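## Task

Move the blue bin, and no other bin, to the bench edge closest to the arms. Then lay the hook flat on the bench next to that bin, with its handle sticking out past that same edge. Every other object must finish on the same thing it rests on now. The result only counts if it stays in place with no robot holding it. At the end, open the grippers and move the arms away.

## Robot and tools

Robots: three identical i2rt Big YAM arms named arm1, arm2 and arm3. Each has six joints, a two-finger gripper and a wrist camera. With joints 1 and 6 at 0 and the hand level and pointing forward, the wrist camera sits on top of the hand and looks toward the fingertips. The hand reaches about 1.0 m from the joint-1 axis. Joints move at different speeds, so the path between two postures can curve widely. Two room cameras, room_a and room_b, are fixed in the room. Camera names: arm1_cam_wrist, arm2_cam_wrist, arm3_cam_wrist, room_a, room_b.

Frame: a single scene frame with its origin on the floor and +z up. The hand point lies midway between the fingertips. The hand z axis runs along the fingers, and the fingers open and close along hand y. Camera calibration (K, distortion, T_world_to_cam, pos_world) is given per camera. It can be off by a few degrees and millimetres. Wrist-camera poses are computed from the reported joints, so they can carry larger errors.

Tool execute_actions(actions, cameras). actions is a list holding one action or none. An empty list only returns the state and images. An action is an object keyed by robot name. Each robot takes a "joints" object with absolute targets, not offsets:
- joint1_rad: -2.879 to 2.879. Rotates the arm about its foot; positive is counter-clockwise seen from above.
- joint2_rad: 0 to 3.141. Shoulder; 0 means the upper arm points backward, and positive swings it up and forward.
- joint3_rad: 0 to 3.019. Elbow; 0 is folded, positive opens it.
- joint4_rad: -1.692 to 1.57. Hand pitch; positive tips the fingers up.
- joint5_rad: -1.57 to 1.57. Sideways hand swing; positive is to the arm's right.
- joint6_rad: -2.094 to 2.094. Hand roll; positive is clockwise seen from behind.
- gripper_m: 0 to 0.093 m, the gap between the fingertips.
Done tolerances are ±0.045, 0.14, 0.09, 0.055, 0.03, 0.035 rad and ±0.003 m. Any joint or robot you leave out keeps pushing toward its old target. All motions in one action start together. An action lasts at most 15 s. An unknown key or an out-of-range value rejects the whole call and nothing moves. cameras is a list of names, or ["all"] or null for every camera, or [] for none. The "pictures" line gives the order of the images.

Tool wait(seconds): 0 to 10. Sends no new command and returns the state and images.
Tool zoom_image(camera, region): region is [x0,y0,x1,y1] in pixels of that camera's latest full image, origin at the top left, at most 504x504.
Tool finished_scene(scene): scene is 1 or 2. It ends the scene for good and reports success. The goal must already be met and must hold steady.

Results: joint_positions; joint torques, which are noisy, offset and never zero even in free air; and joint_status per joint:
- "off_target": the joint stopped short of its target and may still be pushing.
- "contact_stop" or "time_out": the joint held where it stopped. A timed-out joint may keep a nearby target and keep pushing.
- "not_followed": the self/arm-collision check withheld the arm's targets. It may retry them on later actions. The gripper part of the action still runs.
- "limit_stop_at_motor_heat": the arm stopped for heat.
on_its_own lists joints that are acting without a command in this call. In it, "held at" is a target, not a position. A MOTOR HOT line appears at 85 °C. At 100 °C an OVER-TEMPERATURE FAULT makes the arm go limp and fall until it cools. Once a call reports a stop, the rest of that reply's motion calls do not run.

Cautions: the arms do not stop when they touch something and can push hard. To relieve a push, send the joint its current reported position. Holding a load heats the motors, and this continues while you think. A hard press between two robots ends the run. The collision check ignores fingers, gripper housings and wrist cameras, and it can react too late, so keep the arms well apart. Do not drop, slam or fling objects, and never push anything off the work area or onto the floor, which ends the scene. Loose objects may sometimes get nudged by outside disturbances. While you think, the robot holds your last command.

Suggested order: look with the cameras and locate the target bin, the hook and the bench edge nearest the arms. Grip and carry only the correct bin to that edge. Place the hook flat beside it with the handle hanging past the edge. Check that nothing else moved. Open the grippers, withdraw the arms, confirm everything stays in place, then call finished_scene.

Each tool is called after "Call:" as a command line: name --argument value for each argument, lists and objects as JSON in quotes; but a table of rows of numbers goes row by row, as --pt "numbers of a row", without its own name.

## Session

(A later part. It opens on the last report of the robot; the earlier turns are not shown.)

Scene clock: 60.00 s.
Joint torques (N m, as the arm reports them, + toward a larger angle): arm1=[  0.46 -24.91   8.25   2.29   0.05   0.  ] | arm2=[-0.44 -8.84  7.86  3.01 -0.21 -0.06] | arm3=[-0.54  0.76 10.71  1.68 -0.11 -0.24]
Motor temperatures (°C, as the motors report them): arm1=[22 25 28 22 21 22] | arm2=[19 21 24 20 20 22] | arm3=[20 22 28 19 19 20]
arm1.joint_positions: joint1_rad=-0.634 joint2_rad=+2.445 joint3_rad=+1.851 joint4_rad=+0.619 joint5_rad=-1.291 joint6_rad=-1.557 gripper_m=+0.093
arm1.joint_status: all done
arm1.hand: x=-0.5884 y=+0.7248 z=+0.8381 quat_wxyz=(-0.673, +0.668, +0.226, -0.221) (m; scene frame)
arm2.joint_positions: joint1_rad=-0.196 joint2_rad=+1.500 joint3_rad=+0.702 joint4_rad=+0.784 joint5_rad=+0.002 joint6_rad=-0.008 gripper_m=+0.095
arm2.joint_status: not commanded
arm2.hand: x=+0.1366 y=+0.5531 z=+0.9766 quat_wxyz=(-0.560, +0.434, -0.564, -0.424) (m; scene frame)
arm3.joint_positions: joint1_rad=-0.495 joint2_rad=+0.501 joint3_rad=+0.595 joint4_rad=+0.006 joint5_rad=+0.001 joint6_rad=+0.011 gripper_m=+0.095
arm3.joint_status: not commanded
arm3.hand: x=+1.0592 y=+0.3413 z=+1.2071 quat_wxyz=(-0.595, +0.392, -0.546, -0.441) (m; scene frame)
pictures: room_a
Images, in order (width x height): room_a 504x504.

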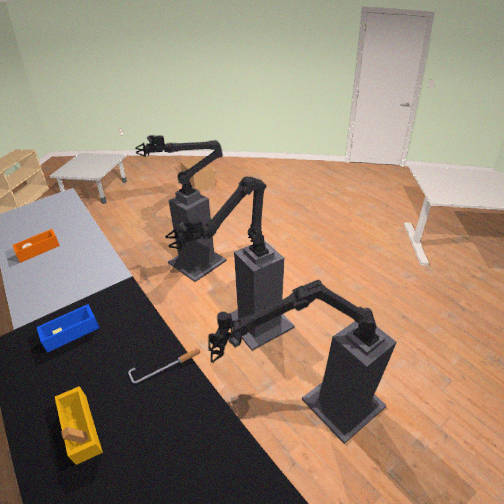

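Call:
execute_actions --actions '[{"arm1":{"joints":{"joint2_rad":1.3,"joint3_rad":0.7,"joint4_rad":0.3,"joint5_rad":-0.8,"joint1_rad":-0.3}},"arm2":{"joints":{"joint1_rad":0.3,"joint5_rad":0.89}}}]' --cameras '[]'

Call:
execute_actions --actions '[{"arm1":{"joints":{"joint2_rad":0.6,"joint3_rad":0.6,"joint4_rad":0,"joint5_rad":0,"joint6_rad":0,"joint1_rad":0.6}},"arm2":{"joints":{"joint1_rad":0.86,"joint2_rad":2.0,"joint3_rad":1.3,"joint4_rad":0.72}}}]' --cameras '[]'

Call:
execute_actions --actions '[{"arm2":{"joints":{"joint2_rad":2.41,"joint3_rad":1.735}}}]' --cameras '["arm2_cam_wrist","room_a"]'

Call:
zoom_image --camera "arm2_cam_wrist" --region '[220, 210, 400, 350]'

Scene clock: 62.30 s.
Joint torques (N m, as the arm reports them, + toward a larger angle): arm1=[  1.99 -10.68   8.61   2.11  -0.03  -0.01] | arm2=[-0.53 -8.58  7.57  2.67  0.1  -0.07] | arm3=[-0.51  0.79 10.72  1.67 -0.1  -0.24]
Motor temperatures (°C, as the motors report them): arm1=[22 25 28 22 21 22] | arm2=[19 21 24 20 20 22] | arm3=[20 22 28 19 19 20]
arm1.joint_positions: joint1_rad=-0.311 joint2_rad=+1.322 joint3_rad=+0.698 joint4_rad=+0.305 joint5_rad=-0.804 joint6_rad=-1.557 gripper_m=+0.093
arm1.joint_status: all done
arm1.hand: x=-0.8972 y=+0.4943 z=+0.9585 quat_wxyz=(-0.581, +0.774, +0.100, -0.229) (m; scene frame)
arm2.joint_positions: joint1_rad=+0.305 joint2_rad=+1.500 joint3_rad=+0.702 joint4_rad=+0.784 joint5_rad=+0.886 joint6_rad=-0.008 gripper_m=+0.095
arm2.joint_status: all done
arm2.hand: x=-0.0047 y=+0.5272 z=+0.9777 quat_wxyz=(-0.633, +0.321, -0.633, -0.307) (m; scene frame)
arm3.joint_positions: joint1_rad=-0.495 joint2_rad=+0.501 joint3_rad=+0.595 joint4_rad=+0.006 joint5_rad=+0.001 joint6_rad=+0.011 gripper_m=+0.095
arm3.joint_status: not commanded
arm3.hand: x=+1.0592 y=+0.3413 z=+1.2071 quat_wxyz=(-0.595, +0.392, -0.546, -0.441) (m; scene frame)
pictures: none
No camera images: the call's "cameras" was empty. Leave "cameras" out to get every camera's image.

Scene clock: 64.47 s.
Joint torques (N m, as the arm reports them, + toward a larger angle): arm1=[ 0.7  -1.26 10.35  2.14  0.21  0.13] | arm2=[  0.14 -14.82  11.99   1.65  -0.11  -0.08] | arm3=[-0.54  0.64 10.66  1.68 -0.1  -0.24]
Motor temperatures (°C, as the motors report them): arm1=[22 25 28 22 21 22] | arm2=[19 21 24 20 20 22] | arm3=[20 22 29 19 19 20]
arm1.joint_positions: joint1_rad=+0.594 joint2_rad=+0.597 joint3_rad=+0.596 joint4_rad=+0.010 joint5_rad=-0.004 joint6_rad=-0.014 gripper_m=+0.093
arm1.joint_status: all done
arm1.hand: x=-1.1417 y=+0.3062 z=+1.1298 quat_wxyz=(-0.341, +0.623, -0.330, -0.623) (m; scene frame)
arm2.joint_positions: joint1_rad=+0.857 joint2_rad=+1.984 joint3_rad=+1.258 joint4_rad=+0.726 joint5_rad=+0.890 joint6_rad=-0.008 gripper_m=+0.095
arm2.joint_status: all done
arm2.hand: x=-0.4193 y=+0.5896 z=+0.9370 quat_wxyz=(-0.527, +0.476, -0.523, -0.472) (m; scene frame)
arm3.joint_positions: joint1_rad=-0.495 joint2_rad=+0.501 joint3_rad=+0.595 joint4_rad=+0.006 joint5_rad=+0.001 joint6_rad=+0.011 gripper_m=+0.095
arm3.joint_status: not commanded
arm3.hand: x=+1.0592 y=+0.3413 z=+1.2071 quat_wxyz=(-0.595, +0.392, -0.546, -0.441) (m; scene frame)
pictures: none
No camera images: the call's "cameras" was empty. Leave "cameras" out to get every camera's image.

Scene clock: 65.83 s.
Joint torques (N m, as the arm reports them, + toward a larger angle): arm1=[ 1.12 -0.77 10.53  2.07  0.19  0.1 ] | arm2=[  0.04 -20.35  12.17   1.8   -0.11  -0.07] | arm3=[-0.44  0.74 10.7   1.66 -0.11 -0.25]
Motor temperatures (°C, as the motors report them): arm1=[22 25 28 22 21 22] | arm2=[19 21 25 20 20 22] | arm3=[20 22 29 19 19 20]
arm1.joint_positions: joint1_rad=+0.594 joint2_rad=+0.597 joint3_rad=+0.596 joint4_rad=+0.010 joint5_rad=-0.004 joint6_rad=-0.014 gripper_m=+0.093
arm1.joint_status: not commanded
arm1.hand: x=-1.1417 y=+0.3062 z=+1.1298 quat_wxyz=(-0.340, +0.623, -0.330, -0.623) (m; scene frame)
arm2.joint_positions: joint1_rad=+0.857 joint2_rad=+2.407 joint3_rad=+1.691 joint4_rad=+0.723 joint5_rad=+0.890 joint6_rad=-0.008 gripper_m=+0.095
arm2.joint_status: all done
arm2.hand: x=-0.5008 y=+0.6706 z=+0.8256 quat_wxyz=(-0.527, +0.473, -0.523, -0.475) (m; scene frame)
arm3.joint_positions: joint1_rad=-0.495 joint2_rad=+0.501 joint3_rad=+0.595 joint4_rad=+0.006 joint5_rad=+0.001 joint6_rad=+0.011 gripper_m=+0.095
arm3.joint_status: not commanded
arm3.hand: x=+1.0592 y=+0.3413 z=+1.2071 quat_wxyz=(-0.595, +0.392, -0.546, -0.441) (m; scene frame)
pictures: arm2_cam_wrist, room_a
camera_calibration (this result's frames):
arm2_cam_wrist: T_world_to_cam=[[0.995877, -0.0905546, -0.00535792, 0.562716], [-0.0569605, -0.578271, -0.813854, 1.03787], [0.0705999, 0.810804, -0.581045, 0.0984649], [0, 0, 0, 1]] pos_world=[-0.508229, 0.571293, 0.904904]
Images, in order (width x height): arm2_cam_wrist 616x616, room_a 504x504.

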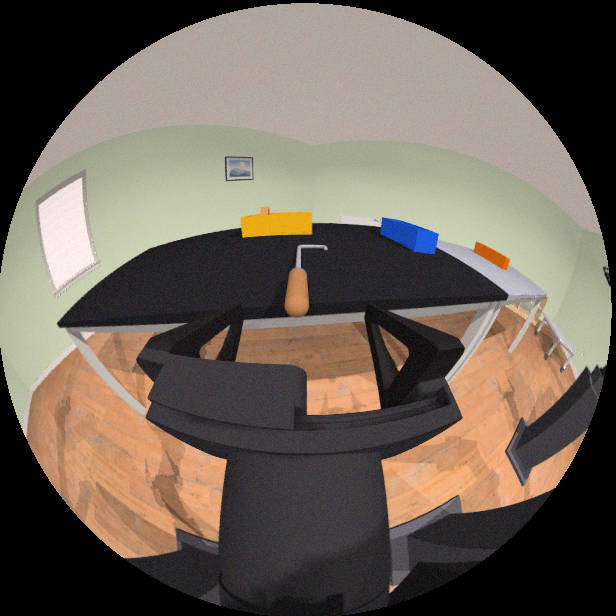

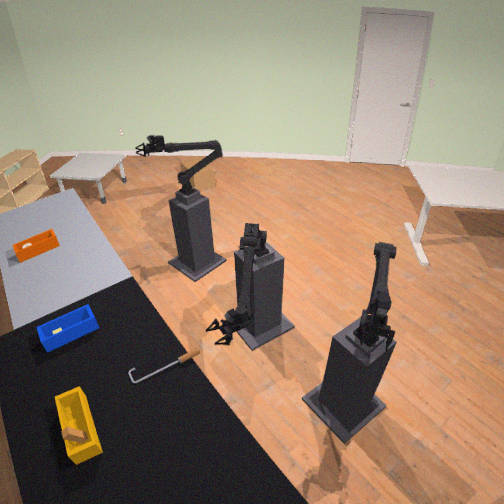

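Region (220, 210, 400, 350) of arm2_cam_wrist's 616x616 image, scaled by 2.800, with more detail than that image has.

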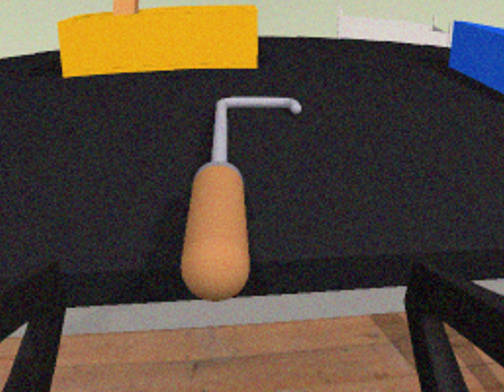

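Call:
execute_actions --actions '[{"arm2":{"joints":{"joint1_rad":0.787,"joint2_rad":2.585,"joint3_rad":2.018,"joint4_rad":0.605,"joint5_rad":0.799,"gripper_m":0.075}}}]' --cameras '["arm2_cam_wrist","room_a"]'

Call:
zoom_image --camera "arm2_cam_wrist" --region '[220, 220, 400, 370]'

Scene clock: 67.40 s.
Joint torques (N m, as the arm reports them, + toward a larger angle): arm1=[ 1.21 -0.98 10.41  2.13  0.21  0.15] | arm2=[  0.15 -20.09  13.58   1.61  -0.3   -0.07] | arm3=[-0.56  0.76 10.69  1.68 -0.11 -0.24]
Motor temperatures (°C, as the motors report them): arm1=[22 24 27 22 21 22] | arm2=[19 21 25 20 20 22] | arm3=[20 22 29 19 19 20]
arm1.joint_positions: joint1_rad=+0.594 joint2_rad=+0.597 joint3_rad=+0.596 joint4_rad=+0.010 joint5_rad=-0.004 joint6_rad=-0.014 gripper_m=+0.093
arm1.joint_status: not commanded
arm1.hand: x=-1.1417 y=+0.3062 z=+1.1298 quat_wxyz=(-0.340, +0.623, -0.330, -0.623) (m; scene frame)
arm2.joint_positions: joint1_rad=+0.783 joint2_rad=+2.557 joint3_rad=+1.968 joint4_rad=+0.612 joint5_rad=+0.803 joint6_rad=-0.008 gripper_m=+0.075
arm2.joint_status: all done
arm2.hand: x=-0.5019 y=+0.7487 z=+0.8156 quat_wxyz=(-0.524, +0.471, -0.520, -0.484) (m; scene frame)
arm3.joint_positions: joint1_rad=-0.495 joint2_rad=+0.501 joint3_rad=+0.595 joint4_rad=+0.006 joint5_rad=+0.001 joint6_rad=+0.011 gripper_m=+0.095
arm3.joint_status: not commanded
arm3.hand: x=+1.0592 y=+0.3413 z=+1.2071 quat_wxyz=(-0.595, +0.392, -0.546, -0.441) (m; scene frame)
pictures: arm2_cam_wrist, room_a
camera_calibration (this result's frames):
arm2_cam_wrist: T_world_to_cam=[[0.996958, -0.0763845, -0.0154829, 0.569028], [-0.0563658, -0.569446, -0.820094, 1.07359], [0.0538257, 0.818472, -0.572019, 0.0078835], [0, 0, 0, 1]] pos_world=[-0.507208, 0.648361, 0.89376]
Images, in order (width x height): arm2_cam_wrist 616x616, room_a 504x504.

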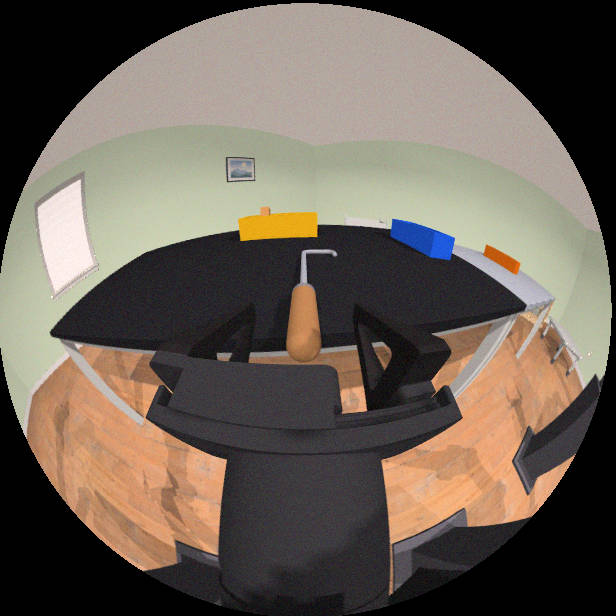

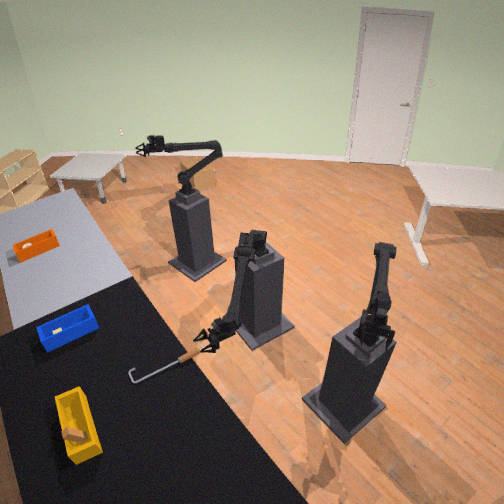

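Region (220, 220, 400, 370) of arm2_cam_wrist's 616x616 image, scaled by 2.800, with more detail than that image has.

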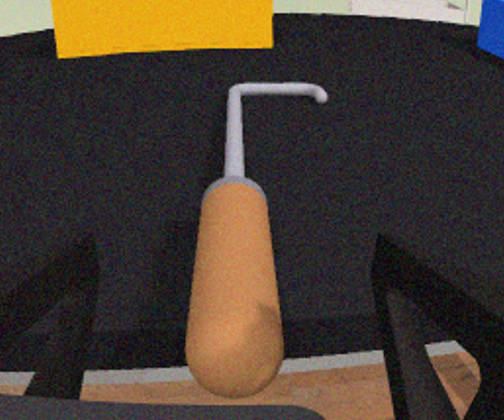

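Call:
execute_actions --actions '[{"arm2":{"joints":{"joint1_rad":0.737,"joint2_rad":2.705,"joint3_rad":2.278,"joint4_rad":0.48,"joint5_rad":0.75}}}]' --cameras '["arm2_cam_wrist"]'

Scene clock: 68.73 s.
Joint torques (N m, as the arm reports them, + toward a larger angle): arm1=[ 0.32 -1.34 10.44  2.15  0.2   0.14] | arm2=[  0.16 -21.62  13.98   1.69  -0.29  -0.07] | arm3=[-0.57  0.67 10.67  1.71 -0.1  -0.24]
Motor temperatures (°C, as the motors report them): arm1=[22 24 27 22 21 22] | arm2=[19 22 25 20 20 22] | arm3=[20 22 29 19 19 20]
arm1.joint_positions: joint1_rad=+0.594 joint2_rad=+0.597 joint3_rad=+0.596 joint4_rad=+0.010 joint5_rad=-0.004 joint6_rad=-0.014 gripper_m=+0.093
arm1.joint_status: not commanded
arm1.hand: x=-1.1417 y=+0.3062 z=+1.1298 quat_wxyz=(-0.340, +0.623, -0.330, -0.623) (m; scene frame)
arm2.joint_positions: joint1_rad=+0.731 joint2_rad=+2.679 joint3_rad=+2.230 joint4_rad=+0.487 joint5_rad=+0.753 joint6_rad=-0.008 gripper_m=+0.075
arm2.joint_status: all done
arm2.hand: x=-0.4964 y=+0.8074 z=+0.8212 quat_wxyz=(-0.525, +0.465, -0.519, -0.488) (m; scene frame)
arm3.joint_positions: joint1_rad=-0.495 joint2_rad=+0.501 joint3_rad=+0.595 joint4_rad=+0.006 joint5_rad=+0.001 joint6_rad=+0.011 gripper_m=+0.095
arm3.joint_status: not commanded
arm3.hand: x=+1.0592 y=+0.3413 z=+1.2071 quat_wxyz=(-0.595, +0.392, -0.546, -0.441) (m; scene frame)
pictures: arm2_cam_wrist
camera_calibration (this result's frames):
arm2_cam_wrist: T_world_to_cam=[[0.996545, -0.0792007, -0.0249922, 0.578011], [-0.0651436, -0.558785, -0.82675, 1.1044], [0.0515139, 0.825522, -0.562014, -0.0523629], [0, 0, 0, 1]] pos_world=[-0.501373, 0.706129, 0.898081]
Images, in order (width x height): arm2_cam_wrist 616x616.

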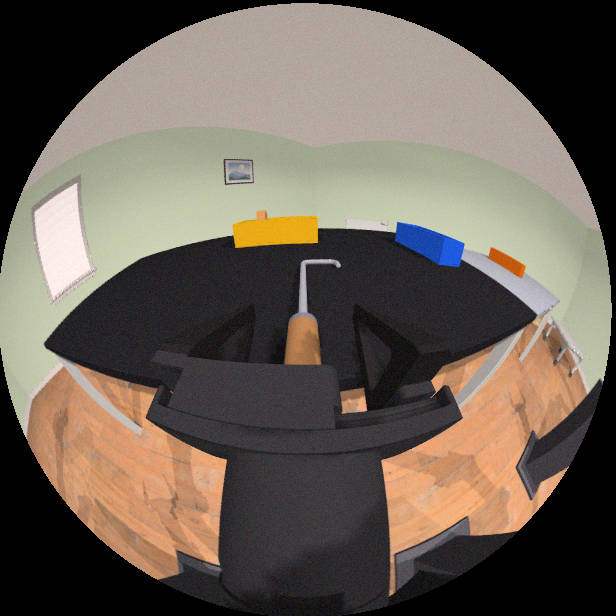

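Call:
execute_actions --actions '[{"arm2":{"joints":{"joint2_rad":2.745,"gripper_m":0.055}}}]' --cameras '["arm2_cam_wrist","room_a"]'

Call:
zoom_image --camera "room_a" --region '[150, 310, 250, 380]'

Scene clock: 69.67 s.
Joint torques (N m, as the arm reports them, + toward a larger angle): arm1=[ 2.21 -0.83 10.6   2.12  0.21  0.17] | arm2=[  0.29 -20.17  13.79   1.71  -0.29  -0.06] | arm3=[-0.48  0.68 10.71  1.67 -0.11 -0.25]
Motor temperatures (°C, as the motors report them): arm1=[22 24 27 22 21 22] | arm2=[19 22 25 20 20 22] | arm3=[20 22 29 19 19 20]
arm1.joint_positions: joint1_rad=+0.594 joint2_rad=+0.597 joint3_rad=+0.596 joint4_rad=+0.010 joint5_rad=-0.004 joint6_rad=-0.014 gripper_m=+0.093
arm1.joint_status: not commanded
arm1.hand: x=-1.1417 y=+0.3062 z=+1.1298 quat_wxyz=(-0.340, +0.623, -0.330, -0.623) (m; scene frame)
arm2.joint_positions: joint1_rad=+0.731 joint2_rad=+2.703 joint3_rad=+2.230 joint4_rad=+0.487 joint5_rad=+0.753 joint6_rad=-0.008 gripper_m=+0.055
arm2.joint_status: all done
arm2.hand: x=-0.4955 y=+0.8063 z=+0.7996 quat_wxyz=(-0.524, +0.473, -0.520, -0.480) (m; scene frame)
arm3.joint_positions: joint1_rad=-0.495 joint2_rad=+0.501 joint3_rad=+0.595 joint4_rad=+0.006 joint5_rad=+0.001 joint6_rad=+0.011 gripper_m=+0.095
arm3.joint_status: not commanded
arm3.hand: x=+1.0592 y=+0.3413 z=+1.2071 quat_wxyz=(-0.595, +0.392, -0.546, -0.441) (m; scene frame)
pictures: arm2_cam_wrist, room_a
camera_calibration (this result's frames):
arm2_cam_wrist: T_world_to_cam=[[0.996794, -0.079503, -0.00901639, 0.564112], [-0.0531813, -0.574117, -0.817045, 1.09652], [0.059781, 0.814904, -0.576504, -0.0393506], [0, 0, 0, 1]] pos_world=[-0.501637, 0.706447, 0.878308]
Images, in order (width x height): arm2_cam_wrist 616x616, room_a 504x504.

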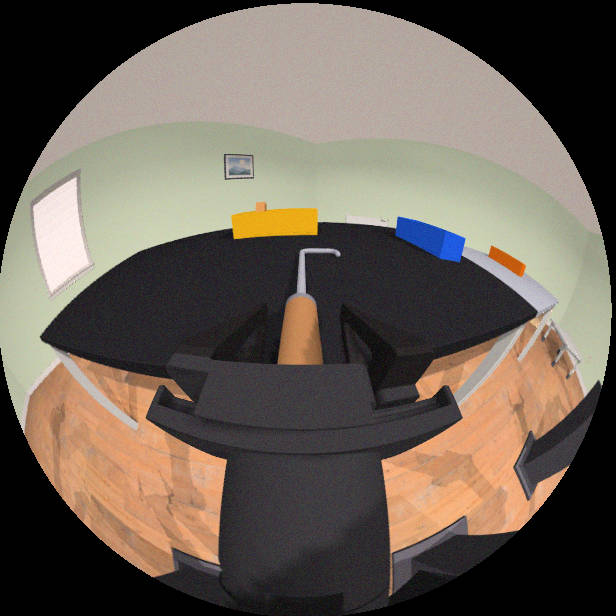

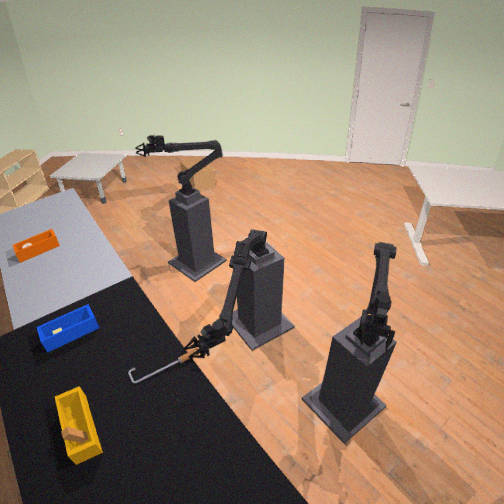

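Region (150, 310, 250, 380) of room_a's 504x504 image, scaled by 5.040, with more detail than that image has; it fills the top 353 rows of this view, and the rest is white.

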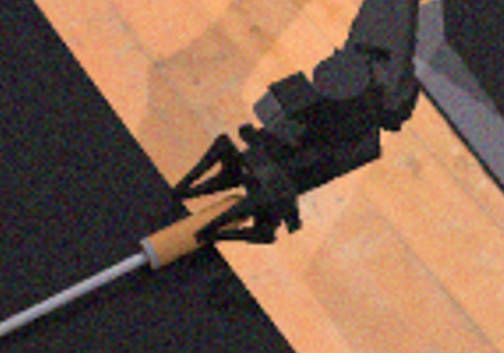

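Need ~1.5 cm lower.

Call:
execute_actions --actions '[{"arm2":{"joints":{"joint2_rad":2.765}}}]' --cameras '["arm2_cam_wrist"]'

Scene clock: 70.50 s.
Joint torques (N m, as the arm reports them, + toward a larger angle): arm1=[ 1.42  0.02 10.47  2.19  0.18  0.1 ] | arm2=[  0.44 -20.26  13.78   1.68  -0.26  -0.07] | arm3=[-0.52  0.7  10.71  1.67 -0.11 -0.24]
Motor temperatures (°C, as the motors report them): arm1=[22 24 27 22 21 22] | arm2=[19 22 26 20 20 22] | arm3=[20 22 29 19 19 20]
arm1.joint_positions: joint1_rad=+0.594 joint2_rad=+0.597 joint3_rad=+0.596 joint4_rad=+0.010 joint5_rad=-0.004 joint6_rad=-0.014 gripper_m=+0.093
arm1.joint_status: not commanded
arm1.hand: x=-1.1417 y=+0.3062 z=+1.1298 quat_wxyz=(-0.340, +0.623, -0.330, -0.623) (m; scene frame)
arm2.joint_positions: joint1_rad=+0.731 joint2_rad=+2.721 joint3_rad=+2.230 joint4_rad=+0.487 joint5_rad=+0.753 joint6_rad=-0.008 gripper_m=+0.055
arm2.joint_status: all done
arm2.hand: x=-0.4946 y=+0.8052 z=+0.7829 quat_wxyz=(-0.524, +0.480, -0.521, -0.473) (m; scene frame)
arm3.joint_positions: joint1_rad=-0.495 joint2_rad=+0.501 joint3_rad=+0.595 joint4_rad=+0.006 joint5_rad=+0.001 joint6_rad=+0.011 gripper_m=+0.095
arm3.joint_status: not commanded
arm3.hand: x=+1.0592 y=+0.3413 z=+1.2071 quat_wxyz=(-0.595, +0.392, -0.546, -0.441) (m; scene frame)
pictures: arm2_cam_wrist
camera_calibration (this result's frames):
arm2_cam_wrist: T_world_to_cam=[[0.996827, -0.0795323, 0.00335574, 0.553341], [-0.0440189, -0.585859, -0.809217, 1.09014], [0.0663248, 0.806501, -0.587501, -0.0294621], [0, 0, 0, 1]] pos_world=[-0.501644, 0.706441, 0.862997]
Images, in order (width x height): arm2_cam_wrist 616x616.

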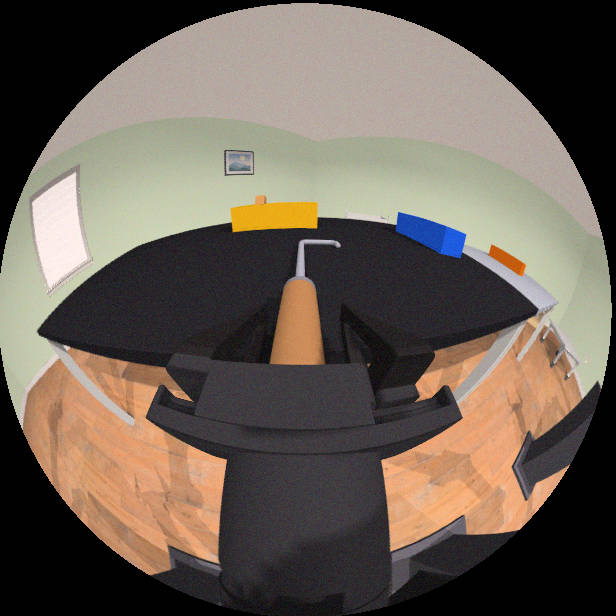

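Call:
execute_actions --actions '[{"arm2":{"joints":{"gripper_m":0.0}}}]' --cameras '[]'

Call:
execute_actions --actions '[{"arm2":{"joints":{"joint2_rad":2.61,"joint4_rad":0.45,"joint6_rad":0.7}}}]' --cameras '["arm2_cam_wrist","room_a"]'

Scene clock: 71.40 s.
Joint torques (N m, as the arm reports them, + toward a larger angle): arm1=[ 1.67 -1.14 10.49  1.96  0.13  0.11] | arm2=[  0.5  -20.42  13.83   1.66  -0.11  -0.07] | arm3=[-0.49  0.7  10.71  1.66 -0.11 -0.24]
Motor temperatures (°C, as the motors report them): arm1=[22 24 27 22 21 22] | arm2=[19 22 26 20 20 22] | arm3=[20 22 29 19 19 20]
arm1.joint_positions: joint1_rad=+0.594 joint2_rad=+0.597 joint3_rad=+0.596 joint4_rad=+0.010 joint5_rad=-0.004 joint6_rad=-0.014 gripper_m=+0.093
arm1.joint_status: not commanded
arm1.hand: x=-1.1417 y=+0.3062 z=+1.1298 quat_wxyz=(-0.340, +0.623, -0.330, -0.623) (m; scene frame)
arm2.joint_positions: joint1_rad=+0.732 joint2_rad=+2.721 joint3_rad=+2.230 joint4_rad=+0.487 joint5_rad=+0.750 joint6_rad=-0.008 gripper_m=+0.030
arm2.joint_status: gripper_m off_target (ended at +0.030, target +0.000)
arm2.hand: x=-0.4955 y=+0.8050 z=+0.7829 quat_wxyz=(-0.523, +0.481, -0.520, -0.475) (m; scene frame)
arm3.joint_positions: joint1_rad=-0.495 joint2_rad=+0.501 joint3_rad=+0.595 joint4_rad=+0.006 joint5_rad=+0.001 joint6_rad=+0.011 gripper_m=+0.095
arm3.joint_status: not commanded
arm3.hand: x=+1.0592 y=+0.3413 z=+1.2071 quat_wxyz=(-0.595, +0.392, -0.546, -0.441) (m; scene frame)
pictures: none
No camera images: the call's "cameras" was empty. Leave "cameras" out to get every camera's image.

Scene clock: 73.10 s.
Joint torques (N m, as the arm reports them, + toward a larger angle): arm1=[ 1.94  0.42 10.46  2.2   0.17  0.17] | arm2=[  0.5  -26.3   13.82   2.33  -0.16   0.  ] | arm3=[-0.49  0.74 10.68  1.64 -0.1  -0.25]
Motor temperatures (°C, as the motors report them): arm1=[22 24 27 22 21 22] | arm2=[19 22 26 20 20 22] | arm3=[20 22 29 19 19 20]
arm1.joint_positions: joint1_rad=+0.594 joint2_rad=+0.597 joint3_rad=+0.596 joint4_rad=+0.010 joint5_rad=-0.004 joint6_rad=-0.014 gripper_m=+0.093
arm1.joint_status: not commanded
arm1.hand: x=-1.1417 y=+0.3062 z=+1.1298 quat_wxyz=(-0.340, +0.623, -0.330, -0.623) (m; scene frame)
arm2.joint_positions: joint1_rad=+0.732 joint2_rad=+2.652 joint3_rad=+2.232 joint4_rad=+0.442 joint5_rad=+0.751 joint6_rad=+0.680 gripper_m=+0.030
arm2.joint_status: all done
arm2.hand: x=-0.4982 y=+0.8087 z=+0.8386 quat_wxyz=(-0.330, +0.268, -0.648, -0.632) (m; scene frame)
arm3.joint_positions: joint1_rad=-0.495 joint2_rad=+0.501 joint3_rad=+0.595 joint4_rad=+0.006 joint5_rad=+0.001 joint6_rad=+0.011 gripper_m=+0.095
arm3.joint_status: not commanded
arm3.hand: x=+1.0592 y=+0.3413 z=+1.2071 quat_wxyz=(-0.595, +0.392, -0.546, -0.441) (m; scene frame)
pictures: arm2_cam_wrist, room_a
camera_calibration (this result's frames):
arm2_cam_wrist: T_world_to_cam=[[0.761852, -0.044869, -0.646195, 0.956592], [-0.567687, -0.526681, -0.632723, 0.680301], [-0.311949, 0.848878, -0.426725, -0.356946], [0, 0, 0, 1]] pos_world=[-0.453933, 0.704226, 0.896269]
Images, in order (width x height): arm2_cam_wrist 616x616, room_a 504x504.

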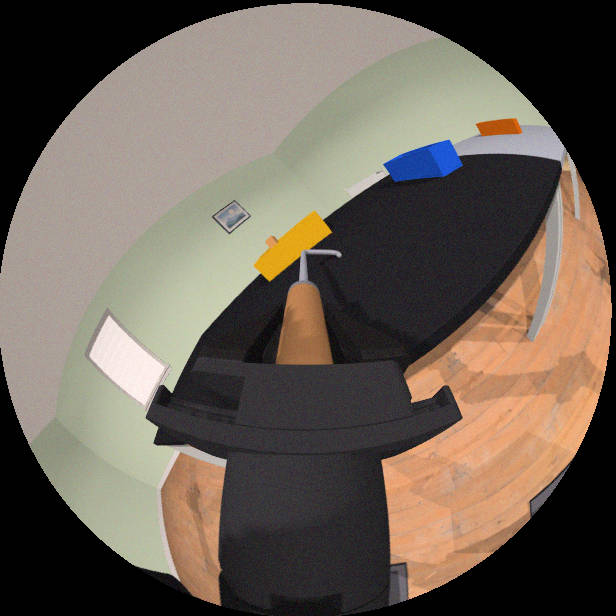

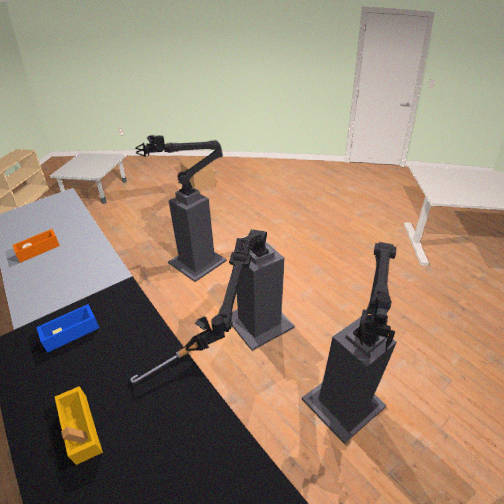

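Call:
execute_actions --actions '[{"arm2":{"joints":{"joint6_rad":1.58}}}]' --cameras '[]'

Call:
execute_actions --actions '[{"arm2":{"joints":{"joint2_rad":2.35,"joint4_rad":0.3}}}]' --cameras '["arm2_cam_wrist","room_a"]'

Scene clock: 75.00 s.
Joint torques (N m, as the arm reports them, + toward a larger angle): arm1=[ 1.37 -0.76 10.59  1.95  0.2   0.12] | arm2=[  0.48 -26.27  13.83   2.61  -0.16  -0.06] | arm3=[-0.66  0.84 10.67  1.68 -0.11 -0.26]
Motor temperatures (°C, as the motors report them): arm1=[22 23 27 22 21 22] | arm2=[19 23 26 20 20 22] | arm3=[20 22 29 19 19 20]
arm1.joint_positions: joint1_rad=+0.594 joint2_rad=+0.597 joint3_rad=+0.596 joint4_rad=+0.010 joint5_rad=-0.004 joint6_rad=-0.014 gripper_m=+0.093
arm1.joint_status: not commanded
arm1.hand: x=-1.1417 y=+0.3062 z=+1.1298 quat_wxyz=(-0.340, +0.623, -0.330, -0.623) (m; scene frame)
arm2.joint_positions: joint1_rad=+0.732 joint2_rad=+2.651 joint3_rad=+2.232 joint4_rad=+0.436 joint5_rad=+0.751 joint6_rad=+1.562 gripper_m=+0.030
arm2.joint_status: all done
arm2.hand: x=-0.4982 y=+0.8087 z=+0.8377 quat_wxyz=(-0.030, -0.032, -0.702, -0.711) (m; scene frame)
arm3.joint_positions: joint1_rad=-0.495 joint2_rad=+0.501 joint3_rad=+0.595 joint4_rad=+0.006 joint5_rad=+0.001 joint6_rad=+0.011 gripper_m=+0.095
arm3.joint_status: not commanded
arm3.hand: x=+1.0592 y=+0.3413 z=+1.2071 quat_wxyz=(-0.595, +0.392, -0.546, -0.441) (m; scene frame)
pictures: none
No camera images: the call's "cameras" was empty. Leave "cameras" out to get every camera's image.

Scene clock: 76.47 s.
Joint torques (N m, as the arm reports them, + toward a larger angle): arm1=[ 1.72 -1.12 10.27  1.89  0.18  0.13] | arm2=[  0.16 -22.67  14.47   3.03  -0.25  -0.11] | arm3=[-0.48  0.62 10.7   1.69 -0.11 -0.25]
Motor temperatures (°C, as the motors report them): arm1=[22 23 27 22 21 22] | arm2=[19 23 27 20 20 22] | arm3=[20 22 29 19 19 20]
arm1.joint_positions: joint1_rad=+0.594 joint2_rad=+0.597 joint3_rad=+0.596 joint4_rad=+0.010 joint5_rad=-0.004 joint6_rad=-0.014 gripper_m=+0.093
arm1.joint_status: not commanded
arm1.hand: x=-1.1417 y=+0.3062 z=+1.1298 quat_wxyz=(-0.340, +0.623, -0.330, -0.623) (m; scene frame)
arm2.joint_positions: joint1_rad=+0.732 joint2_rad=+2.358 joint3_rad=+2.232 joint4_rad=+0.276 joint5_rad=+0.751 joint6_rad=+1.566 gripper_m=+0.030
arm2.joint_status: all done
arm2.hand: x=-0.4847 y=+0.7910 z=+1.0728 quat_wxyz=(+0.002, -0.064, -0.664, -0.745) (m; scene frame)
arm3.joint_positions: joint1_rad=-0.495 joint2_rad=+0.501 joint3_rad=+0.595 joint4_rad=+0.006 joint5_rad=+0.001 joint6_rad=+0.011 gripper_m=+0.095
arm3.joint_status: not commanded
arm3.hand: x=+1.0592 y=+0.3413 z=+1.2071 quat_wxyz=(-0.595, +0.392, -0.546, -0.441) (m; scene frame)
pictures: arm2_cam_wrist, room_a
camera_calibration (this result's frames):
arm2_cam_wrist: T_world_to_cam=[[-0.094424, 0.130174, -0.986985, 0.908981], [-0.858575, -0.512481, 0.0145476, -0.019727], [-0.503917, 0.848774, 0.160155, -0.96035], [0, 0, 0, 1]] pos_world=[-0.415045, 0.686684, 1.05124]
Images, in order (width x height): arm2_cam_wrist 616x616, room_a 504x504.

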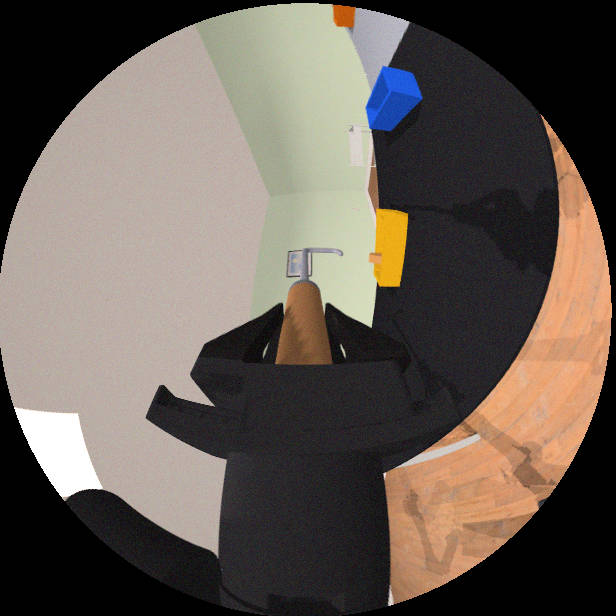

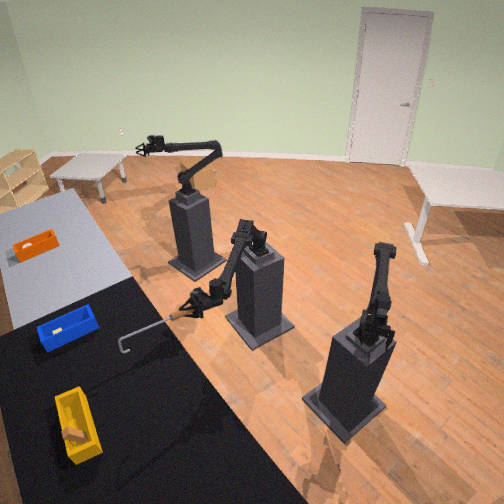

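Call:
execute_actions --actions '[{"arm2":{"joints":{"joint1_rad":0.053,"joint2_rad":2.0,"joint3_rad":1.70,"joint4_rad":0.45,"joint5_rad":0.08}}}]' --cameras '[]'

Call:
execute_actions --actions '[{"arm2":{"joints":{"joint2_rad":2.15,"joint4_rad":0.51}}}]' --cameras '["arm2_cam_wrist","room_a","room_b","arm3_cam_wrist"]'

Scene clock: 79.33 s.
Joint torques (N m, as the arm reports them, + toward a larger angle): arm1=[ 1.19 -1.8  10.34  2.04  0.16  0.15] | arm2=[  0.39 -20.66  12.09   4.23  -0.15  -0.17] | arm3=[-0.51  0.68 10.71  1.7  -0.1  -0.24]
Motor temperatures (°C, as the motors report them): arm1=[22 23 27 22 21 22] | arm2=[19 23 27 20 20 22] | arm3=[20 22 29 19 19 20]
arm1.joint_positions: joint1_rad=+0.594 joint2_rad=+0.597 joint3_rad=+0.596 joint4_rad=+0.010 joint5_rad=-0.004 joint6_rad=-0.014 gripper_m=+0.093
arm1.joint_status: not commanded
arm1.hand: x=-1.1417 y=+0.3062 z=+1.1298 quat_wxyz=(-0.340, +0.623, -0.330, -0.623) (m; scene frame)
arm2.joint_positions: joint1_rad=+0.048 joint2_rad=+2.035 joint3_rad=+1.678 joint4_rad=+0.408 joint5_rad=+0.081 joint6_rad=+1.571 gripper_m=+0.030
arm2.joint_status: all done
arm2.hand: x=+0.0176 y=+0.8525 z=+1.0584 quat_wxyz=(-0.035, -0.037, -0.688, -0.724) (m; scene frame)
arm3.joint_positions: joint1_rad=-0.495 joint2_rad=+0.501 joint3_rad=+0.595 joint4_rad=+0.006 joint5_rad=+0.001 joint6_rad=+0.011 gripper_m=+0.095
arm3.joint_status: not commanded
arm3.hand: x=+1.0592 y=+0.3413 z=+1.2071 quat_wxyz=(-0.595, +0.392, -0.546, -0.441) (m; scene frame)
pictures: none
No camera images: the call's "cameras" was empty. Leave "cameras" out to get every camera's image.

Scene clock: 80.50 s.
Joint torques (N m, as the arm reports them, + toward a larger angle): arm1=[ 1.11 -0.91 10.26  2.01  0.22  0.14] | arm2=[  0.22 -22.51  11.6    3.81  -0.12  -0.17] | arm3=[-0.48  0.75 10.69  1.65 -0.11 -0.24]
Motor temperatures (°C, as the motors report them): arm1=[22 23 27 22 21 22] | arm2=[19 23 27 20 20 22] | arm3=[20 22 29 19 19 20]
arm1.joint_positions: joint1_rad=+0.594 joint2_rad=+0.597 joint3_rad=+0.596 joint4_rad=+0.010 joint5_rad=-0.004 joint6_rad=-0.014 gripper_m=+0.093
arm1.joint_status: not commanded
arm1.hand: x=-1.1417 y=+0.3062 z=+1.1298 quat_wxyz=(-0.340, +0.623, -0.330, -0.623) (m; scene frame)
arm2.joint_positions: joint1_rad=+0.048 joint2_rad=+2.190 joint3_rad=+1.678 joint4_rad=+0.477 joint5_rad=+0.081 joint6_rad=+1.571 gripper_m=+0.030
arm2.joint_status: all done
arm2.hand: x=+0.0179 y=+0.8726 z=+0.9442 quat_wxyz=(-0.036, -0.036, -0.718, -0.694) (m; scene frame)
arm3.joint_positions: joint1_rad=-0.495 joint2_rad=+0.501 joint3_rad=+0.595 joint4_rad=+0.006 joint5_rad=+0.001 joint6_rad=+0.011 gripper_m=+0.095
arm3.joint_status: not commanded
arm3.hand: x=+1.0592 y=+0.3413 z=+1.2071 quat_wxyz=(-0.595, +0.392, -0.546, -0.441) (m; scene frame)
pictures: arm2_cam_wrist, arm3_cam_wrist, room_a, room_b
camera_calibration (this result's frames):
arm2_cam_wrist: T_world_to_cam=[[-0.00747279, -0.0223388, -0.999723, 0.962407], [-0.865935, -0.499845, 0.0176418, 0.441599], [-0.500101, 0.865826, -0.0156087, -0.604694], [0, 0, 0, 1]] pos_world=[0.0871796, 0.76579, 0.944911]
arm3_cam_wrist: T_world_to_cam=[[0.954153, -0.299312, -0.00228104, -0.902967], [-0.149514, -0.469996, -0.869913, 1.37225], [0.259303, 0.830371, -0.4932, 0.16093], [0, 0, 0, 1]] pos_world=[1.02501, 0.241052, 1.27105]
Images, in order (width x height): arm2_cam_wrist 616x616, arm3_cam_wrist 616x616, room_a 504x504, room_b 504x504.

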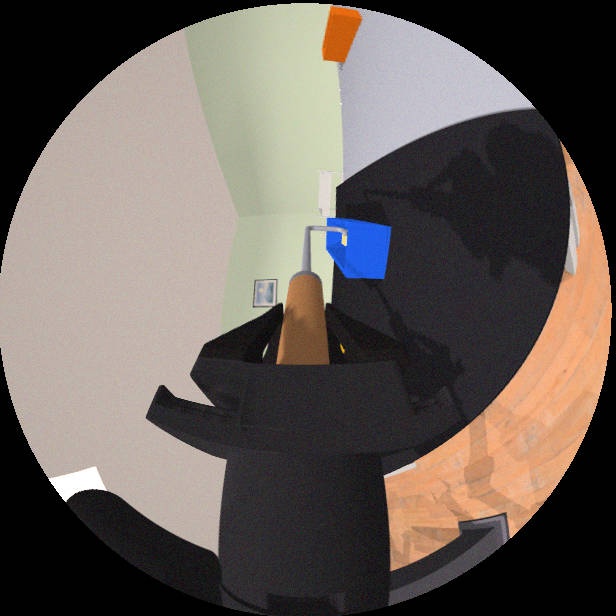

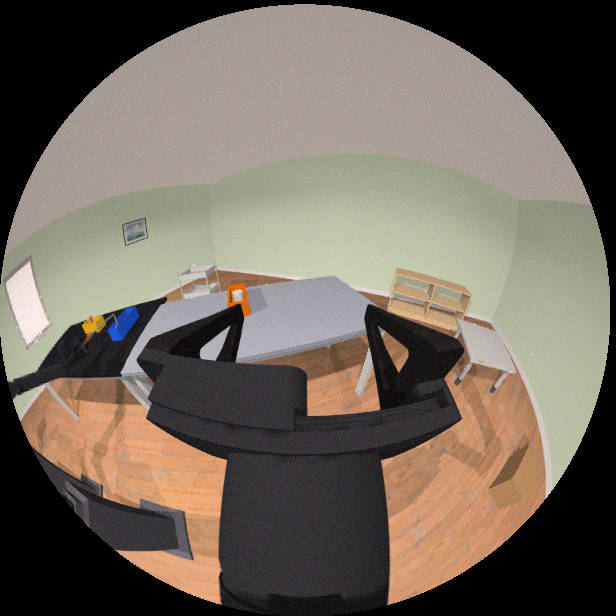

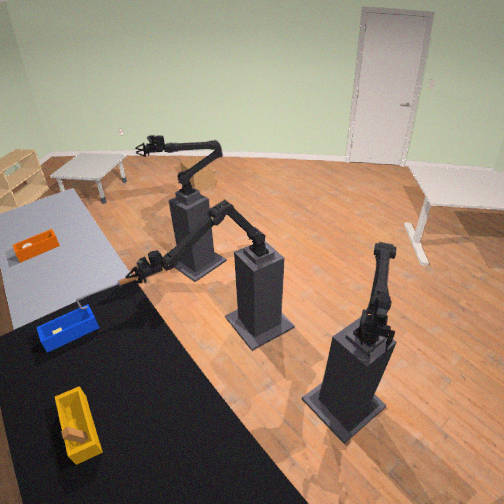

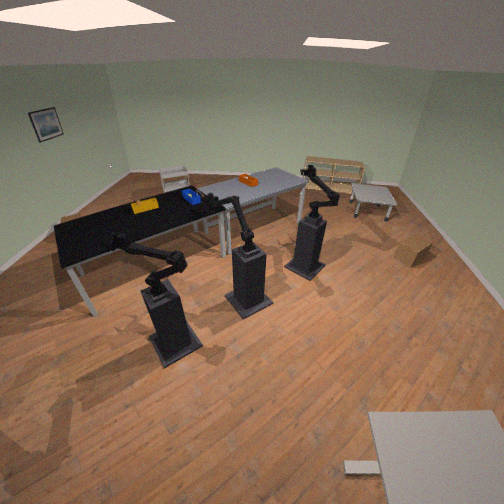

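Call:
execute_actions --actions '[{"arm2":{"joints":{"joint5_rad":-0.01}}}]' --cameras '["arm2_cam_wrist","room_a","room_b"]'

Call:
zoom_image --camera "room_a" --region '[30, 260, 150, 360]'

Call:
zoom_image --camera "arm2_cam_wrist" --region '[280, 180, 420, 300]'

Scene clock: 81.33 s.
Joint torques (N m, as the arm reports them, + toward a larger angle): arm1=[ 1.51 -0.45 10.4   2.05  0.18  0.2 ] | arm2=[  0.1  -22.35  11.55   3.82  -0.21  -0.16] | arm3=[-0.51  0.73 10.7   1.69 -0.09 -0.25]
Motor temperatures (°C, as the motors report them): arm1=[22 23 27 22 21 22] | arm2=[19 23 27 20 20 22] | arm3=[20 22 29 19 19 20]
arm1.joint_positions: joint1_rad=+0.594 joint2_rad=+0.597 joint3_rad=+0.596 joint4_rad=+0.010 joint5_rad=-0.004 joint6_rad=-0.014 gripper_m=+0.093
arm1.joint_status: not commanded
arm1.hand: x=-1.1417 y=+0.3062 z=+1.1298 quat_wxyz=(-0.340, +0.623, -0.330, -0.623) (m; scene frame)
arm2.joint_positions: joint1_rad=+0.051 joint2_rad=+2.190 joint3_rad=+1.678 joint4_rad=+0.477 joint5_rad=-0.008 joint6_rad=+1.571 gripper_m=+0.030
arm2.joint_status: all done
arm2.hand: x=-0.0003 y=+0.8735 z=+0.9442 quat_wxyz=(-0.003, -0.004, -0.719, -0.695) (m; scene frame)
arm3.joint_positions: joint1_rad=-0.495 joint2_rad=+0.501 joint3_rad=+0.595 joint4_rad=+0.006 joint5_rad=+0.001 joint6_rad=+0.011 gripper_m=+0.095
arm3.joint_status: not commanded
arm3.hand: x=+1.0592 y=+0.3413 z=+1.2071 quat_wxyz=(-0.595, +0.392, -0.546, -0.441) (m; scene frame)
pictures: arm2_cam_wrist, room_a, room_b
camera_calibration (this result's frames):
arm2_cam_wrist: T_world_to_cam=[[-0.00844588, -0.0228974, -0.999702, 0.962764], [-0.816582, -0.576879, 0.0201118, 0.491334], [-0.577167, 0.816509, -0.0138254, -0.573183], [0, 0, 0, 1]] pos_world=[0.0785238, 0.773494, 0.944671]
Images, in order (width x height): arm2_cam_wrist 616x616, room_a 504x504, room_b 504x504.

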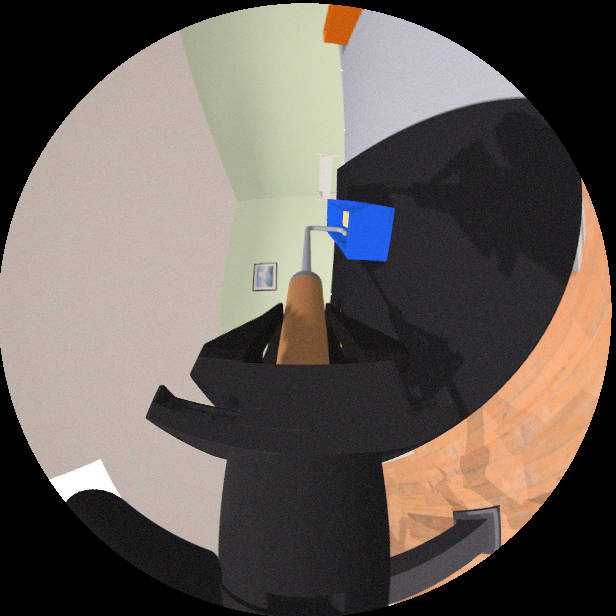

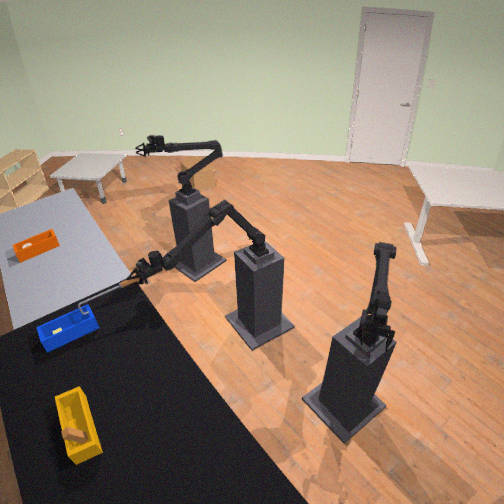

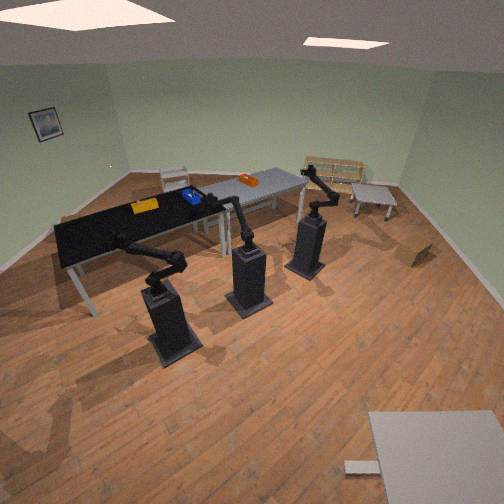

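Region (30, 260, 150, 360) of room_a's 504x504 image, scaled by 4.200, with more detail than that image has.

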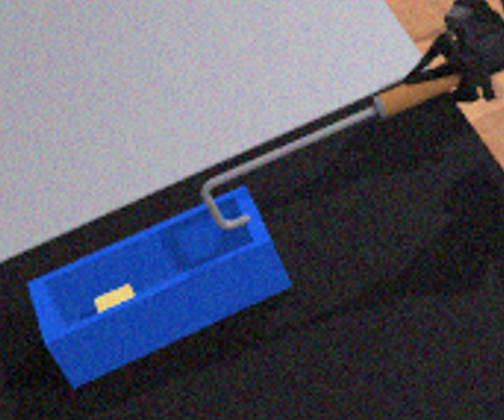

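Region (280, 180, 420, 300) of arm2_cam_wrist's 616x616 image, scaled by 3.600, with more detail than that image has; it fills the top 432 rows of this view, and the rest is white.

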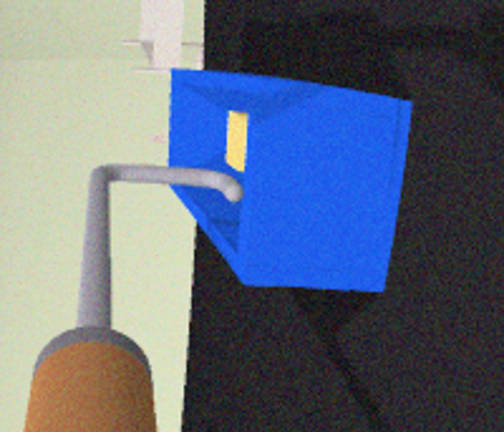

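Call:
execute_actions --actions '[{"arm2":{"joints":{"joint3_rad":1.89}}}]' --cameras '[]'

Call:
execute_actions --actions '[{"arm2":{"joints":{"joint2_rad":2.315}}}]' --cameras '["arm2_cam_wrist","room_a"]'

Call:
zoom_image --camera "room_a" --region '[30, 260, 150, 360]'

Scene clock: 83.17 s.
Joint torques (N m, as the arm reports them, + toward a larger angle): arm1=[ 1.58 -1.18 10.6   2.04  0.16  0.09] | arm2=[  0.12 -22.44  16.5    3.97  -0.23  -0.16] | arm3=[-0.4   0.74 10.69  1.67 -0.11 -0.24]
Motor temperatures (°C, as the motors report them): arm1=[22 23 27 22 21 22] | arm2=[19 24 27 20 20 22] | arm3=[20 22 29 19 19 20]
arm1.joint_positions: joint1_rad=+0.594 joint2_rad=+0.597 joint3_rad=+0.596 joint4_rad=+0.010 joint5_rad=-0.004 joint6_rad=-0.014 gripper_m=+0.093
arm1.joint_status: not commanded
arm1.hand: x=-1.1417 y=+0.3062 z=+1.1298 quat_wxyz=(-0.340, +0.623, -0.330, -0.623) (m; scene frame)
arm2.joint_positions: joint1_rad=+0.051 joint2_rad=+2.184 joint3_rad=+1.818 joint4_rad=+0.474 joint5_rad=-0.008 joint6_rad=+1.571 gripper_m=+0.030
arm2.joint_status: all done
arm2.hand: x=+0.0002 y=+0.8943 z=+1.0316 quat_wxyz=(-0.003, -0.004, -0.668, -0.744) (m; scene frame)
arm3.joint_positions: joint1_rad=-0.495 joint2_rad=+0.501 joint3_rad=+0.595 joint4_rad=+0.006 joint5_rad=+0.001 joint6_rad=+0.011 gripper_m=+0.095
arm3.joint_status: not commanded
arm3.hand: x=+1.0592 y=+0.3413 z=+1.2071 quat_wxyz=(-0.595, +0.392, -0.546, -0.441) (m; scene frame)
pictures: none
No camera images: the call's "cameras" was empty. Leave "cameras" out to get every camera's image.

Scene clock: 84.33 s.
Joint torques (N m, as the arm reports them, + toward a larger angle): arm1=[ 0.82 -1.25 10.31  1.89  0.2   0.19] | arm2=[ -0.05 -24.45  15.3    3.89  -0.2   -0.17] | arm3=[-0.53  0.79 10.69  1.66 -0.11 -0.23]
Motor temperatures (°C, as the motors report them): arm1=[22 23 27 22 21 22] | arm2=[19 24 28 20 20 22] | arm3=[20 22 29 19 19 20]
arm1.joint_positions: joint1_rad=+0.594 joint2_rad=+0.597 joint3_rad=+0.596 joint4_rad=+0.010 joint5_rad=-0.004 joint6_rad=-0.014 gripper_m=+0.093
arm1.joint_status: not commanded
arm1.hand: x=-1.1417 y=+0.3062 z=+1.1298 quat_wxyz=(-0.340, +0.623, -0.330, -0.623) (m; scene frame)
arm2.joint_positions: joint1_rad=+0.051 joint2_rad=+2.365 joint3_rad=+1.825 joint4_rad=+0.476 joint5_rad=-0.008 joint6_rad=+1.571 gripper_m=+0.030
arm2.joint_status: all done
arm2.hand: x=+0.0003 y=+0.9105 z=+0.8758 quat_wxyz=(-0.003, -0.004, -0.729, -0.684) (m; scene frame)
arm3.joint_positions: joint1_rad=-0.495 joint2_rad=+0.501 joint3_rad=+0.595 joint4_rad=+0.006 joint5_rad=+0.001 joint6_rad=+0.011 gripper_m=+0.095
arm3.joint_status: not commanded
arm3.hand: x=+1.0592 y=+0.3413 z=+1.2071 quat_wxyz=(-0.595, +0.392, -0.546, -0.441) (m; scene frame)
pictures: arm2_cam_wrist, room_a
camera_calibration (this result's frames):
arm2_cam_wrist: T_world_to_cam=[[-0.00933351, -0.051859, -0.998611, 0.920715], [-0.816547, -0.576057, 0.0375472, 0.498488], [-0.577204, 0.815763, -0.0369687, -0.583053], [0, 0, 0, 1]] pos_world=[0.0790919, 0.810537, 0.879165]
Images, in order (width x height): arm2_cam_wrist 616x616, room_a 504x504.

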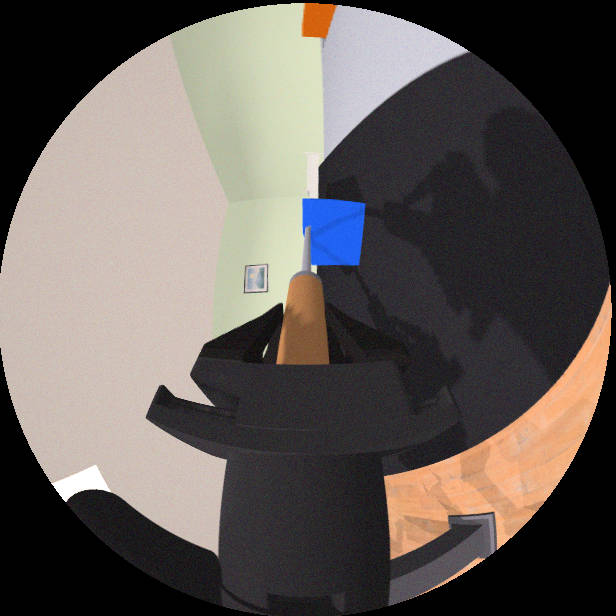

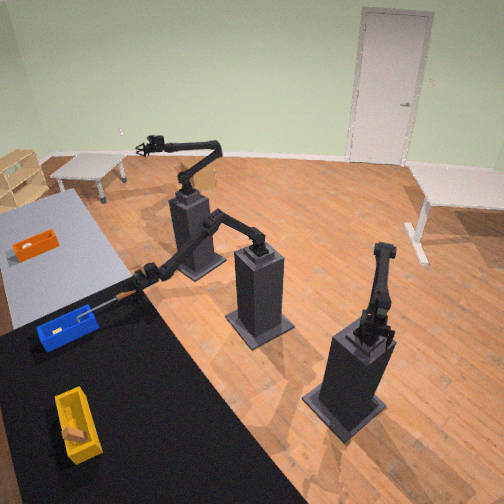

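Region (30, 260, 150, 360) of room_a's 504x504 image, scaled by 4.200, with more detail than that image has.

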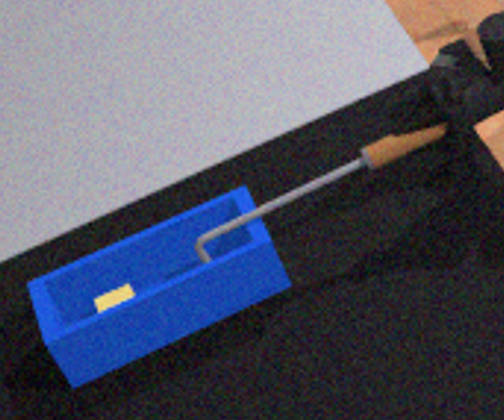

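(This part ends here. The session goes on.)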